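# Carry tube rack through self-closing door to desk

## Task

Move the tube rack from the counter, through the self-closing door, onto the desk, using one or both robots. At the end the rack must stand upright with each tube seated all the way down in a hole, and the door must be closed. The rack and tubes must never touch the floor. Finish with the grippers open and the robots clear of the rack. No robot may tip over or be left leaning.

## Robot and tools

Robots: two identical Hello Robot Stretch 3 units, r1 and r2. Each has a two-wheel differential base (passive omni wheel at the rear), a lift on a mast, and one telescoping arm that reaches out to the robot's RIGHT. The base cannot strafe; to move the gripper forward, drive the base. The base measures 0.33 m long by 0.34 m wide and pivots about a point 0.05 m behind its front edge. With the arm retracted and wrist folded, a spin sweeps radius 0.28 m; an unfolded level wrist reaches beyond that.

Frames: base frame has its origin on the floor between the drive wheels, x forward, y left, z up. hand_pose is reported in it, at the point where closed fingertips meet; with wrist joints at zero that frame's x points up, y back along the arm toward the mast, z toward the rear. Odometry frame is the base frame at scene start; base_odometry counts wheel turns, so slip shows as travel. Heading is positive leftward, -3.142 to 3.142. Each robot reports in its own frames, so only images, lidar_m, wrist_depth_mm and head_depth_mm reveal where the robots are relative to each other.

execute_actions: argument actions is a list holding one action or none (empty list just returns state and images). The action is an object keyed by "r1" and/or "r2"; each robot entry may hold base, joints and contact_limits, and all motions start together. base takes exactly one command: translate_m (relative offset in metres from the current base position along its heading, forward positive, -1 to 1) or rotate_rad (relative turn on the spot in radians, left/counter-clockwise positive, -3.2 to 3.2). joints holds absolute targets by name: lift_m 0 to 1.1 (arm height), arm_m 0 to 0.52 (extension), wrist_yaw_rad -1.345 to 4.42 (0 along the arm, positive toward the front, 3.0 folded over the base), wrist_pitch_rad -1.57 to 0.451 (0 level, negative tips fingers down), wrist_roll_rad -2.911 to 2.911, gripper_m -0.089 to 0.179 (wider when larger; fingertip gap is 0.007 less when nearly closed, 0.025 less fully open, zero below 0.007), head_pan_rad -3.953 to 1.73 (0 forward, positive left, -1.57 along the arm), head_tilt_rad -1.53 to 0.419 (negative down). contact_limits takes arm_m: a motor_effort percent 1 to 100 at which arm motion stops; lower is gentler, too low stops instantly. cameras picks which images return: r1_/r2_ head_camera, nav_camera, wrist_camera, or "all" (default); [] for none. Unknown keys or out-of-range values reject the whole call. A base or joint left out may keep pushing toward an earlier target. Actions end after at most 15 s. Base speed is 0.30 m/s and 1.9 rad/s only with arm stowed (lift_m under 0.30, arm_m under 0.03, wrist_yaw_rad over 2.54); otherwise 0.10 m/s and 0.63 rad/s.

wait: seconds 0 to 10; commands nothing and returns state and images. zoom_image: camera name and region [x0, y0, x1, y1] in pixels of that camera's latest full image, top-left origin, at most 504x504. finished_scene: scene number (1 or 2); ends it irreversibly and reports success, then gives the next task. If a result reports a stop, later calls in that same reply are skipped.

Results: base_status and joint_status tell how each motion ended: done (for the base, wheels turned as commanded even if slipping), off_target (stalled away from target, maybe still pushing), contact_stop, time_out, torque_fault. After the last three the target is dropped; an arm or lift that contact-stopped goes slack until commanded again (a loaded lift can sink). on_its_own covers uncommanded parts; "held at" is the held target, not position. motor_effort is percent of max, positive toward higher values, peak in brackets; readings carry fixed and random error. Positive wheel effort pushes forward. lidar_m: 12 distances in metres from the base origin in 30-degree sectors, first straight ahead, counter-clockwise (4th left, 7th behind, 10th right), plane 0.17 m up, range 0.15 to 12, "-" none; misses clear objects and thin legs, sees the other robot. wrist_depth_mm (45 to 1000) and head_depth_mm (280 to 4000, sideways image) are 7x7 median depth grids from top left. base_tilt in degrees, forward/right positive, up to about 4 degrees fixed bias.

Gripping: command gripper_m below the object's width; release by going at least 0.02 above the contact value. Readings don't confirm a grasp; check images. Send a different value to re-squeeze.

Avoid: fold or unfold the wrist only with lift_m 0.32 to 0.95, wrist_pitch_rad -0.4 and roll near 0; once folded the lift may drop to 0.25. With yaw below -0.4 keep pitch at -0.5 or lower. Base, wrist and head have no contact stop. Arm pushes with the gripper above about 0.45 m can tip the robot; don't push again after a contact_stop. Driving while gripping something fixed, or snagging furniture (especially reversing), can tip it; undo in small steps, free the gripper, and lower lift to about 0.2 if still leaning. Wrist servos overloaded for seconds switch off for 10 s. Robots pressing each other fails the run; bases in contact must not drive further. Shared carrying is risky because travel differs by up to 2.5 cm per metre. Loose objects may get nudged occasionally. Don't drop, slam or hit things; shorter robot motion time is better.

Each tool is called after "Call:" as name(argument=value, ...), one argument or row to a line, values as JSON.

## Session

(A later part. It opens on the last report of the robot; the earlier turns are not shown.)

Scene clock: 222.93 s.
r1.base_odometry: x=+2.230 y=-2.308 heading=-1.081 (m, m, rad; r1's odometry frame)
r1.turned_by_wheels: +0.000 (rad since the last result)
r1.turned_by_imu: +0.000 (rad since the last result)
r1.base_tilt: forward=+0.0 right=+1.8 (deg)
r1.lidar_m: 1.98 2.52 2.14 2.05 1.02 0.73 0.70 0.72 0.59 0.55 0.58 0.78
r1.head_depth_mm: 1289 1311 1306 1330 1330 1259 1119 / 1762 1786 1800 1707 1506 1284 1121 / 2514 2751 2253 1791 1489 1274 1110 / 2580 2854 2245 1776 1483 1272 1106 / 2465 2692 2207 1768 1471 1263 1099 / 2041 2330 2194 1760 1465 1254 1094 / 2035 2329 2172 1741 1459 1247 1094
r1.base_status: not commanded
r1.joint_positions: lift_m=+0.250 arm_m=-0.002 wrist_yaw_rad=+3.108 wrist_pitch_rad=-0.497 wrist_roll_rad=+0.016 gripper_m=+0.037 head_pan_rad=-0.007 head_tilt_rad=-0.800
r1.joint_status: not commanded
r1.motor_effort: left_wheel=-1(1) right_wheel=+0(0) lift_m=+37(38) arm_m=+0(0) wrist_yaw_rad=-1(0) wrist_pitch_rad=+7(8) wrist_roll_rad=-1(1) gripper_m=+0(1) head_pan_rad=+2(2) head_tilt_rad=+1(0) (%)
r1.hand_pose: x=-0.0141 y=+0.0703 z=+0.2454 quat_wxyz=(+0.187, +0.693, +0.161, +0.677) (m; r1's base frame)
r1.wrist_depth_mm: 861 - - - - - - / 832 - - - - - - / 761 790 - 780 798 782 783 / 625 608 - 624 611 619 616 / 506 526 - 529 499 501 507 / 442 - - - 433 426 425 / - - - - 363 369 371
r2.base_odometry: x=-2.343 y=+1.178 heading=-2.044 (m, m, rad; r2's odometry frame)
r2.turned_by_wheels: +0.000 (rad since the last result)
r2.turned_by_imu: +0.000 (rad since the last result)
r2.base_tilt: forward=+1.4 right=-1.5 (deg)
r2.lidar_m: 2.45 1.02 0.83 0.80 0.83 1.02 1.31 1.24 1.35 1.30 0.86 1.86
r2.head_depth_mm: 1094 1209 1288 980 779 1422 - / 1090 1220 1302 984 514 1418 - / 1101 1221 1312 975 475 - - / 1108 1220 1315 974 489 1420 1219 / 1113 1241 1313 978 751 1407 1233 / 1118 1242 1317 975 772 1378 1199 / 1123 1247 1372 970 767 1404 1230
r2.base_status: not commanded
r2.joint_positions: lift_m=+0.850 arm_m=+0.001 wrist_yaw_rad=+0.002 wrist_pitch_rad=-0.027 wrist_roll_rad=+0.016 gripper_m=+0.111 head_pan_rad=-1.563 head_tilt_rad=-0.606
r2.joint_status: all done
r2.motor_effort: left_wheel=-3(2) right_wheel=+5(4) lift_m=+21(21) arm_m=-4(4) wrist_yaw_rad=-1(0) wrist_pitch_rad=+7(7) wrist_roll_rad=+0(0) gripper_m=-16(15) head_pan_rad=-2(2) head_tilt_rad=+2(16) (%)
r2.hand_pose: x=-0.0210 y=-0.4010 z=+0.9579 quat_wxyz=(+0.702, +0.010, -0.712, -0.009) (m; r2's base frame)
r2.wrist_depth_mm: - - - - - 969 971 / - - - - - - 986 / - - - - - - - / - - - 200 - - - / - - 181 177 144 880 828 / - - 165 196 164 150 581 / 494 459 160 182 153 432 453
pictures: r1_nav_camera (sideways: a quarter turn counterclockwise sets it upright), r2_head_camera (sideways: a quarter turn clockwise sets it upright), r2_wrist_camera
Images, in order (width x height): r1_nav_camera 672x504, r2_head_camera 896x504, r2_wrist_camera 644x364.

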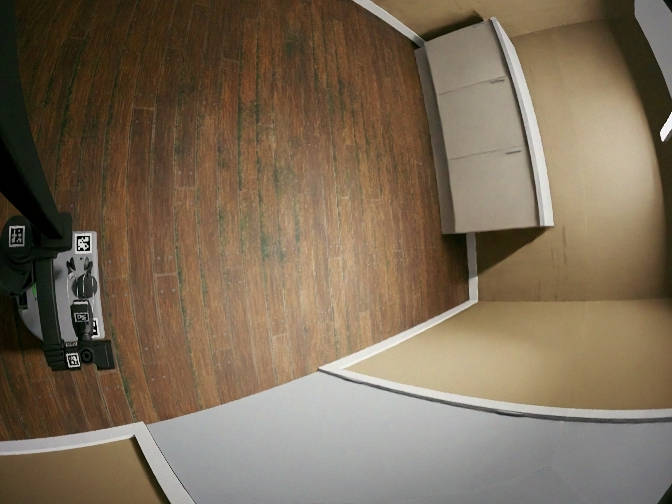

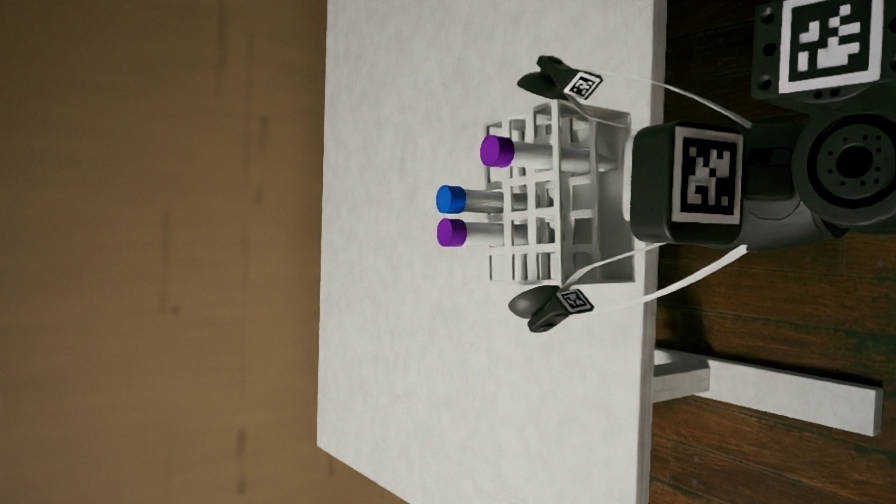

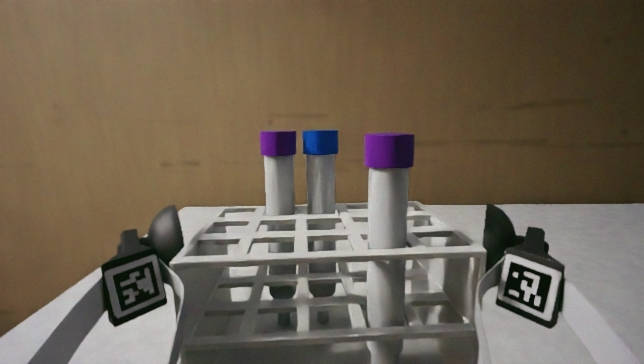

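Call:
execute_actions(
  actions=[
    {"r2":{"joints":{"arm_m":0.3,"lift_m":0.72}}},
  ],
  cameras=["r2_wrist_camera","r2_head_camera"],
)

Scene clock: 226.80 s.
r1.base_odometry: x=+2.230 y=-2.308 heading=-1.081 (m, m, rad; r1's odometry frame)
r1.turned_by_wheels: +0.000 (rad since the last result)
r1.turned_by_imu: +0.000 (rad since the last result)
r1.base_tilt: forward=+0.1 right=+1.9 (deg)
r1.lidar_m: 1.98 2.51 2.14 2.05 1.02 0.73 0.70 0.72 0.59 0.56 0.58 0.78
r1.head_depth_mm: 1294 1305 1306 1324 1338 1256 1121 / 1758 1785 1802 1703 1492 1282 1116 / 2511 2731 2244 1782 1490 1268 1113 / 2607 2855 2240 1786 1480 1272 1106 / 2499 2663 2221 1763 1475 1261 1110 / 2061 2312 2189 1770 1469 1252 1097 / 2020 2331 2183 1736 1466 1250 1092
r1.base_status: not commanded
r1.joint_positions: lift_m=+0.250 arm_m=-0.002 wrist_yaw_rad=+3.108 wrist_pitch_rad=-0.497 wrist_roll_rad=+0.016 gripper_m=+0.037 head_pan_rad=-0.007 head_tilt_rad=-0.800
r1.joint_status: not commanded
r1.motor_effort: left_wheel=-1(1) right_wheel=+0(0) lift_m=+38(38) arm_m=+0(0) wrist_yaw_rad=+0(1) wrist_pitch_rad=+7(8) wrist_roll_rad=-1(0) gripper_m=-1(0) head_pan_rad=+3(3) head_tilt_rad=+0(0) (%)
r1.hand_pose: x=-0.0141 y=+0.0703 z=+0.2454 quat_wxyz=(+0.187, +0.693, +0.161, +0.677) (m; r1's base frame)
r1.wrist_depth_mm: 857 - - - - - - / 836 - - - - - - / 768 789 - 770 782 802 789 / 622 617 - 625 622 606 612 / 501 512 - 534 503 503 501 / 439 - - - 439 425 425 / - - - - 367 370 368
r2.base_odometry: x=-2.343 y=+1.178 heading=-2.044 (m, m, rad; r2's odometry frame)
r2.turned_by_wheels: +0.000 (rad since the last result)
r2.turned_by_imu: -0.001 (rad since the last result)
r2.base_tilt: forward=+1.4 right=-1.3 (deg)
r2.lidar_m: 2.46 1.02 0.83 0.80 0.83 1.03 1.31 1.25 1.35 1.31 0.87 1.86
r2.head_depth_mm: 1089 1206 1288 980 795 1411 - / 1093 1217 1301 1016 - 1412 1235 / 1104 1219 1305 842 - 1412 1233 / 1105 1224 1321 876 775 1408 1231 / 1118 1237 1318 978 772 1419 1232 / 1121 1249 1316 972 769 1372 1202 / 1122 1260 1370 971 772 1405 1232
r2.base_status: not commanded
r2.joint_positions: lift_m=+0.720 arm_m=+0.300 wrist_yaw_rad=+0.000 wrist_pitch_rad=-0.027 wrist_roll_rad=+0.016 gripper_m=+0.111 head_pan_rad=-1.563 head_tilt_rad=-0.606
r2.joint_status: all done
r2.motor_effort: left_wheel=-3(3) right_wheel=+5(4) lift_m=+21(20) arm_m=+4(4) wrist_yaw_rad=+0(2) wrist_pitch_rad=+8(7) wrist_roll_rad=+0(0) gripper_m=-15(16) head_pan_rad=-3(2) head_tilt_rad=+2(2) (%)
r2.hand_pose: x=-0.0214 y=-0.7001 z=+0.8277 quat_wxyz=(+0.702, +0.010, -0.712, -0.010) (m; r2's base frame)
r2.wrist_depth_mm: 740 736 737 729 722 699 683 / 768 757 756 748 732 737 720 / 793 788 805 757 763 760 743 / 834 806 796 198 608 759 766 / 484 522 181 178 144 503 454 / 343 - 165 196 163 150 329 / 277 262 159 180 154 246 256
pictures: r2_head_camera (sideways: a quarter turn clockwise sets it upright), r2_wrist_camera
Images, in order (width x height): r2_head_camera 896x504, r2_wrist_camera 644x364.

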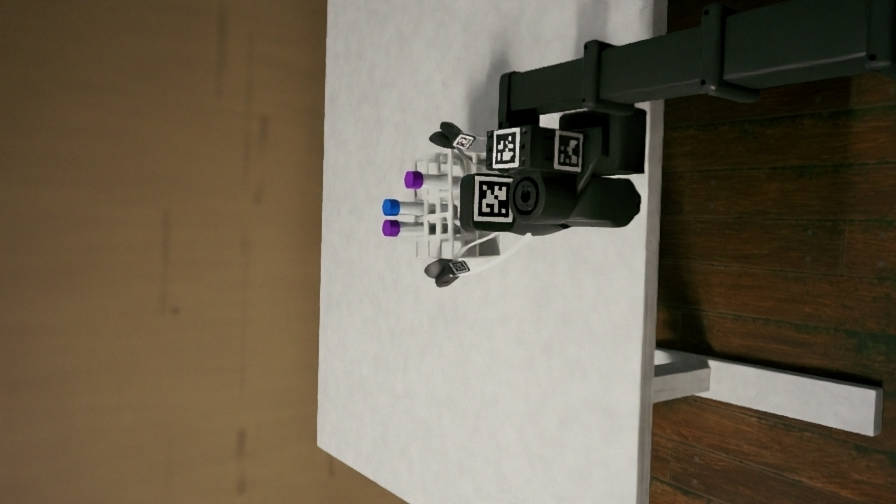

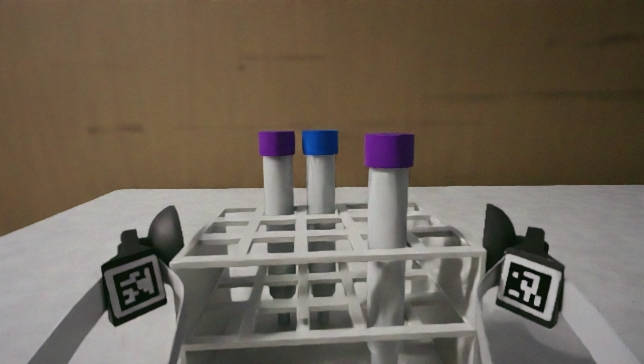

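Call:
execute_actions(
  actions=[
    {"r2":{"joints":{"lift_m":0.695}}},
  ],
  cameras=[],
)

Scene clock: 228.30 s.
r1.base_odometry: x=+2.230 y=-2.308 heading=-1.081 (m, m, rad; r1's odometry frame)
r1.turned_by_wheels: +0.000 (rad since the last result)
r1.turned_by_imu: +0.000 (rad since the last result)
r1.base_tilt: forward=+0.2 right=+1.9 (deg)
r1.lidar_m: 1.98 2.51 2.14 2.05 1.02 0.73 0.70 0.72 0.59 0.55 0.58 0.78
r1.head_depth_mm: 1291 1304 1307 1325 1330 1257 1114 / 1765 1787 1809 1701 1493 1283 1120 / 2522 2724 2240 1791 1487 1275 1117 / 2606 2829 2206 1784 1485 1266 1114 / 2453 2713 2213 1762 1473 1260 1105 / 2049 2347 2192 1757 1463 1258 1101 / 2028 2308 2179 1742 1460 1249 1093
r1.base_status: not commanded
r1.joint_positions: lift_m=+0.250 arm_m=-0.002 wrist_yaw_rad=+3.108 wrist_pitch_rad=-0.497 wrist_roll_rad=+0.016 gripper_m=+0.037 head_pan_rad=-0.007 head_tilt_rad=-0.800
r1.joint_status: not commanded
r1.motor_effort: left_wheel=+0(0) right_wheel=+0(0) lift_m=+38(38) arm_m=+0(0) wrist_yaw_rad=+0(0) wrist_pitch_rad=+7(7) wrist_roll_rad=-1(1) gripper_m=-1(0) head_pan_rad=+2(2) head_tilt_rad=+0(0) (%)
r1.hand_pose: x=-0.0141 y=+0.0703 z=+0.2454 quat_wxyz=(+0.187, +0.693, +0.161, +0.677) (m; r1's base frame)
r1.wrist_depth_mm: 832 - - - - - - / 849 - - - - - - / 735 780 - 790 781 800 781 / 636 620 - 612 618 620 605 / 503 530 - 533 501 503 503 / 441 - - - 438 426 425 / - - - - 363 368 372
r2.base_odometry: x=-2.343 y=+1.178 heading=-2.044 (m, m, rad; r2's odometry frame)
r2.turned_by_wheels: +0.000 (rad since the last result)
r2.turned_by_imu: +0.000 (rad since the last result)
r2.base_tilt: forward=+1.3 right=-1.4 (deg)
r2.lidar_m: 2.45 1.02 0.83 0.80 0.83 1.03 1.31 1.24 1.35 1.31 0.87 1.87
r2.head_depth_mm: 1089 1210 1290 984 777 1456 - / 1093 1227 1294 978 - 1429 1229 / 1100 1220 1301 930 - 1415 1242 / 1111 1234 1314 974 772 1411 1234 / 1113 1236 1320 971 771 1404 1239 / 1121 1244 1310 975 771 1371 1213 / 1124 1249 1364 970 771 1405 1227
r2.base_status: not commanded
r2.joint_positions: lift_m=+0.695 arm_m=+0.300 wrist_yaw_rad=+0.000 wrist_pitch_rad=-0.027 wrist_roll_rad=+0.016 gripper_m=+0.111 head_pan_rad=-1.563 head_tilt_rad=-0.606
r2.joint_status: all done
r2.motor_effort: left_wheel=-3(3) right_wheel=+5(5) lift_m=+21(22) arm_m=+4(4) wrist_yaw_rad=-1(0) wrist_pitch_rad=+7(8) wrist_roll_rad=+0(0) gripper_m=-15(15) head_pan_rad=-2(3) head_tilt_rad=+2(2) (%)
r2.hand_pose: x=-0.0214 y=-0.7001 z=+0.8027 quat_wxyz=(+0.702, +0.010, -0.712, -0.010) (m; r2's base frame)
r2.wrist_depth_mm: 750 724 730 728 712 705 695 / 771 769 773 761 743 731 726 / 805 806 764 763 752 752 735 / 837 698 687 216 521 646 640 / 418 447 181 177 145 422 387 / 293 - 165 196 163 150 281 / 233 225 159 181 154 211 220
pictures: none
No camera images: the call's "cameras" was empty. Leave "cameras" out to get every camera's image.

Call:
execute_actions(
  actions=[
    {"r2":{"joints":{"lift_m":0.686}}},
  ],
  cameras=[],
)

Call:
execute_actions(
  actions=[
    {"r2":{"joints":{"gripper_m":0.179}}},
  ],
  cameras=[],
)

Call:
execute_actions(
  actions=[
    {"r2":{"joints":{"arm_m":0.0}}},
  ],
  cameras=["r2_wrist_camera","r2_head_camera","r2_nav_camera"],
)

Scene clock: 229.67 s.
r1.base_odometry: x=+2.230 y=-2.308 heading=-1.081 (m, m, rad; r1's odometry frame)
r1.turned_by_wheels: +0.000 (rad since the last result)
r1.turned_by_imu: +0.000 (rad since the last result)
r1.base_tilt: forward=+0.2 right=+2.0 (deg)
r1.lidar_m: 1.99 2.51 2.14 2.05 1.02 0.73 0.70 0.72 0.59 0.56 0.58 0.78
r1.head_depth_mm: 1292 1301 1313 1322 1331 1257 1121 / 1769 1791 1794 1702 1488 1282 1115 / 2527 2717 2244 1781 1490 1276 1114 / 2593 2841 2235 1791 1478 1266 1106 / 2486 2691 2235 1776 1472 1260 1099 / 2052 2334 2177 1754 1463 1256 1101 / 2036 2333 2185 1728 1463 1245 1087
r1.base_status: not commanded
r1.joint_positions: lift_m=+0.250 arm_m=-0.002 wrist_yaw_rad=+3.108 wrist_pitch_rad=-0.497 wrist_roll_rad=+0.016 gripper_m=+0.037 head_pan_rad=-0.007 head_tilt_rad=-0.800
r1.joint_status: not commanded
r1.motor_effort: left_wheel=-1(1) right_wheel=+0(0) lift_m=+37(38) arm_m=+0(0) wrist_yaw_rad=+0(1) wrist_pitch_rad=+7(7) wrist_roll_rad=+0(1) gripper_m=+0(1) head_pan_rad=+2(2) head_tilt_rad=+0(0) (%)
r1.hand_pose: x=-0.0141 y=+0.0703 z=+0.2454 quat_wxyz=(+0.187, +0.693, +0.161, +0.677) (m; r1's base frame)
r1.wrist_depth_mm: 842 - - - - - - / 839 - - - - - - / 767 781 - 788 788 779 780 / 617 616 - 624 615 611 617 / 499 526 - 536 510 508 499 / 445 - - - 434 428 431 / - - - - 367 371 370
r2.base_odometry: x=-2.343 y=+1.178 heading=-2.044 (m, m, rad; r2's odometry frame)
r2.turned_by_wheels: +0.000 (rad since the last result)
r2.turned_by_imu: +0.000 (rad since the last result)
r2.base_tilt: forward=+1.4 right=-1.3 (deg)
r2.lidar_m: 2.46 1.01 0.83 0.80 0.83 1.03 1.31 1.24 1.35 1.31 0.87 1.86
r2.head_depth_mm: 1084 1206 1288 975 772 1448 - / 1092 1217 1306 980 - 1413 1236 / 1098 1224 1311 878 - 1416 1225 / 1107 1232 1314 956 774 1412 1222 / 1114 1236 1320 979 770 1416 1229 / 1113 1246 1320 977 770 1373 1206 / 1126 1248 1371 975 771 1402 1228
r2.base_status: not commanded
r2.joint_positions: lift_m=+0.686 arm_m=+0.300 wrist_yaw_rad=+0.000 wrist_pitch_rad=-0.027 wrist_roll_rad=+0.016 gripper_m=+0.111 head_pan_rad=-1.563 head_tilt_rad=-0.606
r2.joint_status: all done
r2.motor_effort: left_wheel=-3(3) right_wheel=+5(4) lift_m=+21(21) arm_m=+4(4) wrist_yaw_rad=+0(1) wrist_pitch_rad=+7(7) wrist_roll_rad=+1(0) gripper_m=-15(15) head_pan_rad=-2(3) head_tilt_rad=+2(2) (%)
r2.hand_pose: x=-0.0214 y=-0.7001 z=+0.7937 quat_wxyz=(+0.702, +0.010, -0.712, -0.010) (m; r2's base frame)
r2.wrist_depth_mm: 750 733 742 710 710 708 698 / 776 756 759 744 736 730 728 / 794 783 772 763 758 754 736 / 812 658 639 198 493 618 599 / 389 425 181 177 144 400 367 / 275 - 164 196 163 150 265 / 219 210 159 182 153 198 205
pictures: none
No camera images: the call's "cameras" was empty. Leave "cameras" out to get every camera's image.

Scene clock: 230.83 s.
r1.base_odometry: x=+2.230 y=-2.308 heading=-1.081 (m, m, rad; r1's odometry frame)
r1.turned_by_wheels: +0.000 (rad since the last result)
r1.turned_by_imu: +0.000 (rad since the last result)
r1.base_tilt: forward=+0.0 right=+2.0 (deg)
r1.lidar_m: 1.98 2.51 2.14 2.04 1.02 0.73 0.70 0.72 0.59 0.56 0.58 0.78
r1.head_depth_mm: 1289 1301 1308 1324 1328 1263 1124 / 1759 1783 1798 1693 1508 1275 1120 / 2505 2729 2250 1787 1488 1274 1112 / 2602 2848 2244 1785 1480 1271 1110 / 2479 2705 2202 1763 1466 1256 1105 / 2035 2343 2196 1744 1459 1262 1100 / 2033 2338 2173 1752 1458 1247 1092
r1.base_status: not commanded
r1.joint_positions: lift_m=+0.250 arm_m=-0.002 wrist_yaw_rad=+3.108 wrist_pitch_rad=-0.497 wrist_roll_rad=+0.016 gripper_m=+0.037 head_pan_rad=-0.007 head_tilt_rad=-0.800
r1.joint_status: not commanded
r1.motor_effort: left_wheel=-1(0) right_wheel=+0(0) lift_m=+38(37) arm_m=+0(0) wrist_yaw_rad=+0(0) wrist_pitch_rad=+8(7) wrist_roll_rad=-1(0) gripper_m=+1(1) head_pan_rad=+2(2) head_tilt_rad=+1(0) (%)
r1.hand_pose: x=-0.0141 y=+0.0703 z=+0.2454 quat_wxyz=(+0.187, +0.693, +0.161, +0.677) (m; r1's base frame)
r1.wrist_depth_mm: 837 - - - - - - / 819 - - - - - - / 773 795 - 783 778 789 805 / 621 611 - 613 607 600 607 / 506 524 - 533 496 505 496 / 444 - - - 434 426 423 / - - - - 363 372 372
r2.base_odometry: x=-2.343 y=+1.178 heading=-2.044 (m, m, rad; r2's odometry frame)
r2.turned_by_wheels: +0.000 (rad since the last result)
r2.turned_by_imu: +0.000 (rad since the last result)
r2.base_tilt: forward=+1.3 right=-1.4 (deg)
r2.lidar_m: 2.45 1.02 0.83 0.80 0.83 1.02 1.32 1.25 1.35 1.31 0.86 1.86
r2.head_depth_mm: 1090 1214 1280 977 778 1450 - / 1093 1214 1289 982 - 1423 1235 / 1099 1221 1312 923 - 1416 1234 / 1105 1238 1317 977 774 1415 1230 / 1116 1234 1317 970 772 1409 1235 / 1124 1246 1312 970 773 1373 1201 / 1130 1257 1360 971 772 1407 1226
r2.base_status: not commanded
r2.joint_positions: lift_m=+0.686 arm_m=+0.300 wrist_yaw_rad=+0.000 wrist_pitch_rad=-0.025 wrist_roll_rad=+0.016 gripper_m=+0.179 head_pan_rad=-1.563 head_tilt_rad=-0.606
r2.joint_status: all done
r2.motor_effort: left_wheel=-3(3) right_wheel=+5(4) lift_m=+21(21) arm_m=+5(4) wrist_yaw_rad=+0(0) wrist_pitch_rad=+7(7) wrist_roll_rad=+0(0) gripper_m=+0(94) head_pan_rad=-3(3) head_tilt_rad=+2(2) (%)
r2.hand_pose: x=-0.0214 y=-0.7002 z=+0.7943 quat_wxyz=(+0.702, +0.009, -0.712, -0.009) (m; r2's base frame)
r2.wrist_depth_mm: 752 731 742 718 704 705 700 / 759 764 764 745 732 729 732 / 812 808 795 770 769 750 754 / 807 673 654 503 139 627 616 / 397 404 194 190 161 373 402 / 297 259 165 195 145 240 283 / 205 204 161 165 151 200 199
pictures: none
No camera images: the call's "cameras" was empty. Leave "cameras" out to get every camera's image.

Scene clock: 234.27 s.
r1.base_odometry: x=+2.230 y=-2.308 heading=-1.081 (m, m, rad; r1's odometry frame)
r1.turned_by_wheels: +0.000 (rad since the last result)
r1.turned_by_imu: +0.000 (rad since the last result)
r1.base_tilt: forward=+0.2 right=+1.8 (deg)
r1.lidar_m: 1.99 2.51 2.14 2.04 1.02 0.73 0.70 0.72 0.59 0.56 0.58 0.78
r1.head_depth_mm: 1293 1305 1308 1325 1333 1265 1118 / 1781 1783 1808 1698 1496 1270 1116 / 2508 2761 2244 1801 1493 1275 1118 / 2580 2839 2231 1768 1482 1268 1108 / 2456 2701 2190 1768 1475 1262 1102 / 2055 2348 2210 1753 1458 1253 1093 / 2032 2320 2175 1744 1454 1249 1090
r1.base_status: not commanded
r1.joint_positions: lift_m=+0.250 arm_m=-0.002 wrist_yaw_rad=+3.108 wrist_pitch_rad=-0.497 wrist_roll_rad=+0.016 gripper_m=+0.037 head_pan_rad=-0.007 head_tilt_rad=-0.800
r1.joint_status: not commanded
r1.motor_effort: left_wheel=-1(0) right_wheel=+0(0) lift_m=+37(38) arm_m=+0(0) wrist_yaw_rad=-1(1) wrist_pitch_rad=+7(7) wrist_roll_rad=-1(1) gripper_m=-1(2) head_pan_rad=+2(3) head_tilt_rad=+0(0) (%)
r1.hand_pose: x=-0.0141 y=+0.0703 z=+0.2454 quat_wxyz=(+0.187, +0.693, +0.161, +0.677) (m; r1's base frame)
r1.wrist_depth_mm: 853 - - - - - - / 826 - - - - - - / 750 792 - 807 779 802 781 / 619 617 - 611 610 603 598 / 501 526 - 525 510 503 499 / 440 - - - 430 428 426 / - - - - 367 368 369
r2.base_odometry: x=-2.343 y=+1.178 heading=-2.044 (m, m, rad; r2's odometry frame)
r2.turned_by_wheels: +0.000 (rad since the last result)
r2.turned_by_imu: +0.000 (rad since the last result)
r2.base_tilt: forward=+1.3 right=-1.5 (deg)
r2.lidar_m: 2.45 1.02 0.83 0.80 0.83 1.03 1.31 1.24 1.35 1.31 0.87 1.87
r2.head_depth_mm: 1089 1218 1282 979 774 1410 1240 / 1096 1222 1292 979 780 1377 1227 / 1106 1231 1308 904 773 1411 1292 / 1110 1232 1323 977 771 1406 1256 / 1112 1239 1320 973 775 1384 1234 / 1120 1253 1314 975 776 1374 1205 / 1126 1262 1372 972 770 1406 1233
r2.base_status: not commanded
r2.joint_positions: lift_m=+0.686 arm_m=+0.001 wrist_yaw_rad=+0.000 wrist_pitch_rad=-0.024 wrist_roll_rad=+0.016 gripper_m=+0.179 head_pan_rad=-1.563 head_tilt_rad=-0.606
r2.joint_status: all done
r2.motor_effort: left_wheel=-3(3) right_wheel=+5(5) lift_m=+21(21) arm_m=-4(3) wrist_yaw_rad=+1(2) wrist_pitch_rad=+6(7) wrist_roll_rad=+1(1) gripper_m=+0(0) head_pan_rad=-3(3) head_tilt_rad=+2(2) (%)
r2.hand_pose: x=-0.0214 y=-0.4011 z=+0.7946 quat_wxyz=(+0.702, +0.009, -0.712, -0.009) (m; r2's base frame)
r2.wrist_depth_mm: - - - - 996 978 992 / - - - - - - - / - - - - - - - / - 678 680 509 636 633 628 / 402 415 393 385 383 380 407 / 297 278 277 274 271 269 285 / - - - - - - -
pictures: r2_head_camera (sideways: a quarter turn clockwise sets it upright), r2_nav_camera (sideways: a quarter turn counterclockwise sets it upright), r2_wrist_camera
Images, in order (width x height): r2_head_camera 896x504, r2_nav_camera 672x504, r2_wrist_camera 644x364.

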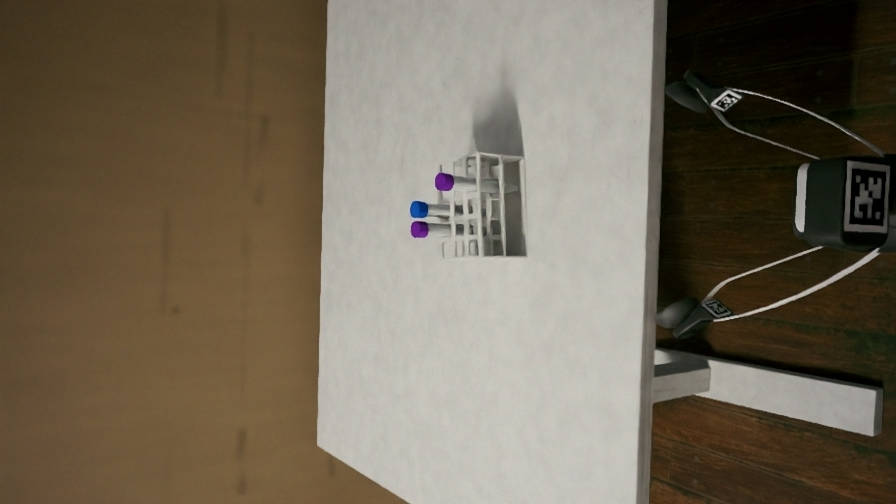

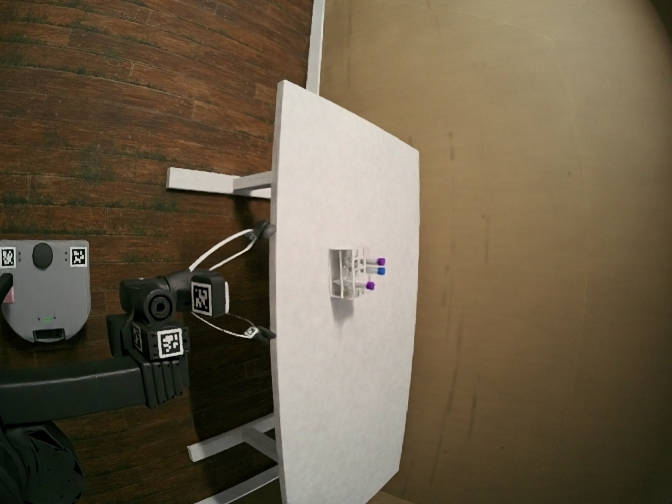

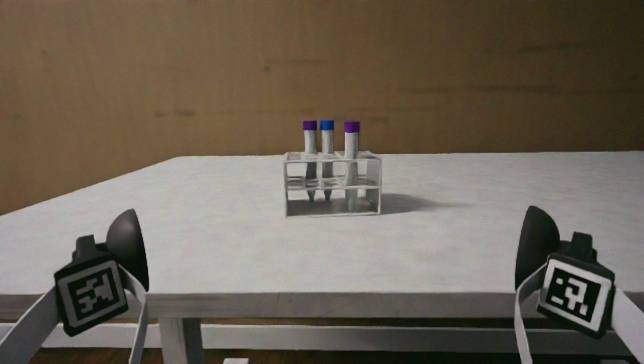

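Call:
zoom_image(
  camera="r2_wrist_camera",
  region=[260,100,420,230],
)

Region (260, 100, 420, 230) of r2_wrist_camera's 644x364 image, scaled by 3.150; it fills the top 410 rows of this view, and the rest is white.

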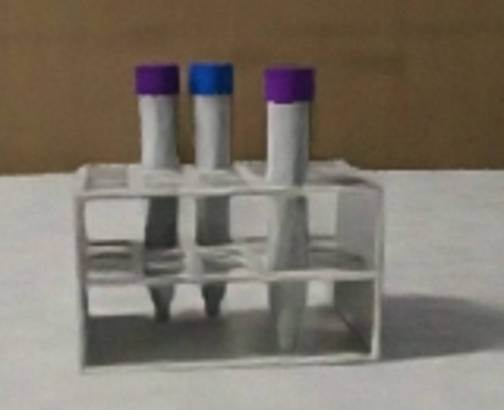

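Tubes appear seated; door appeared shut.

Call:
finished_scene(
  scene=1,
)

The scene is finished: the task was done.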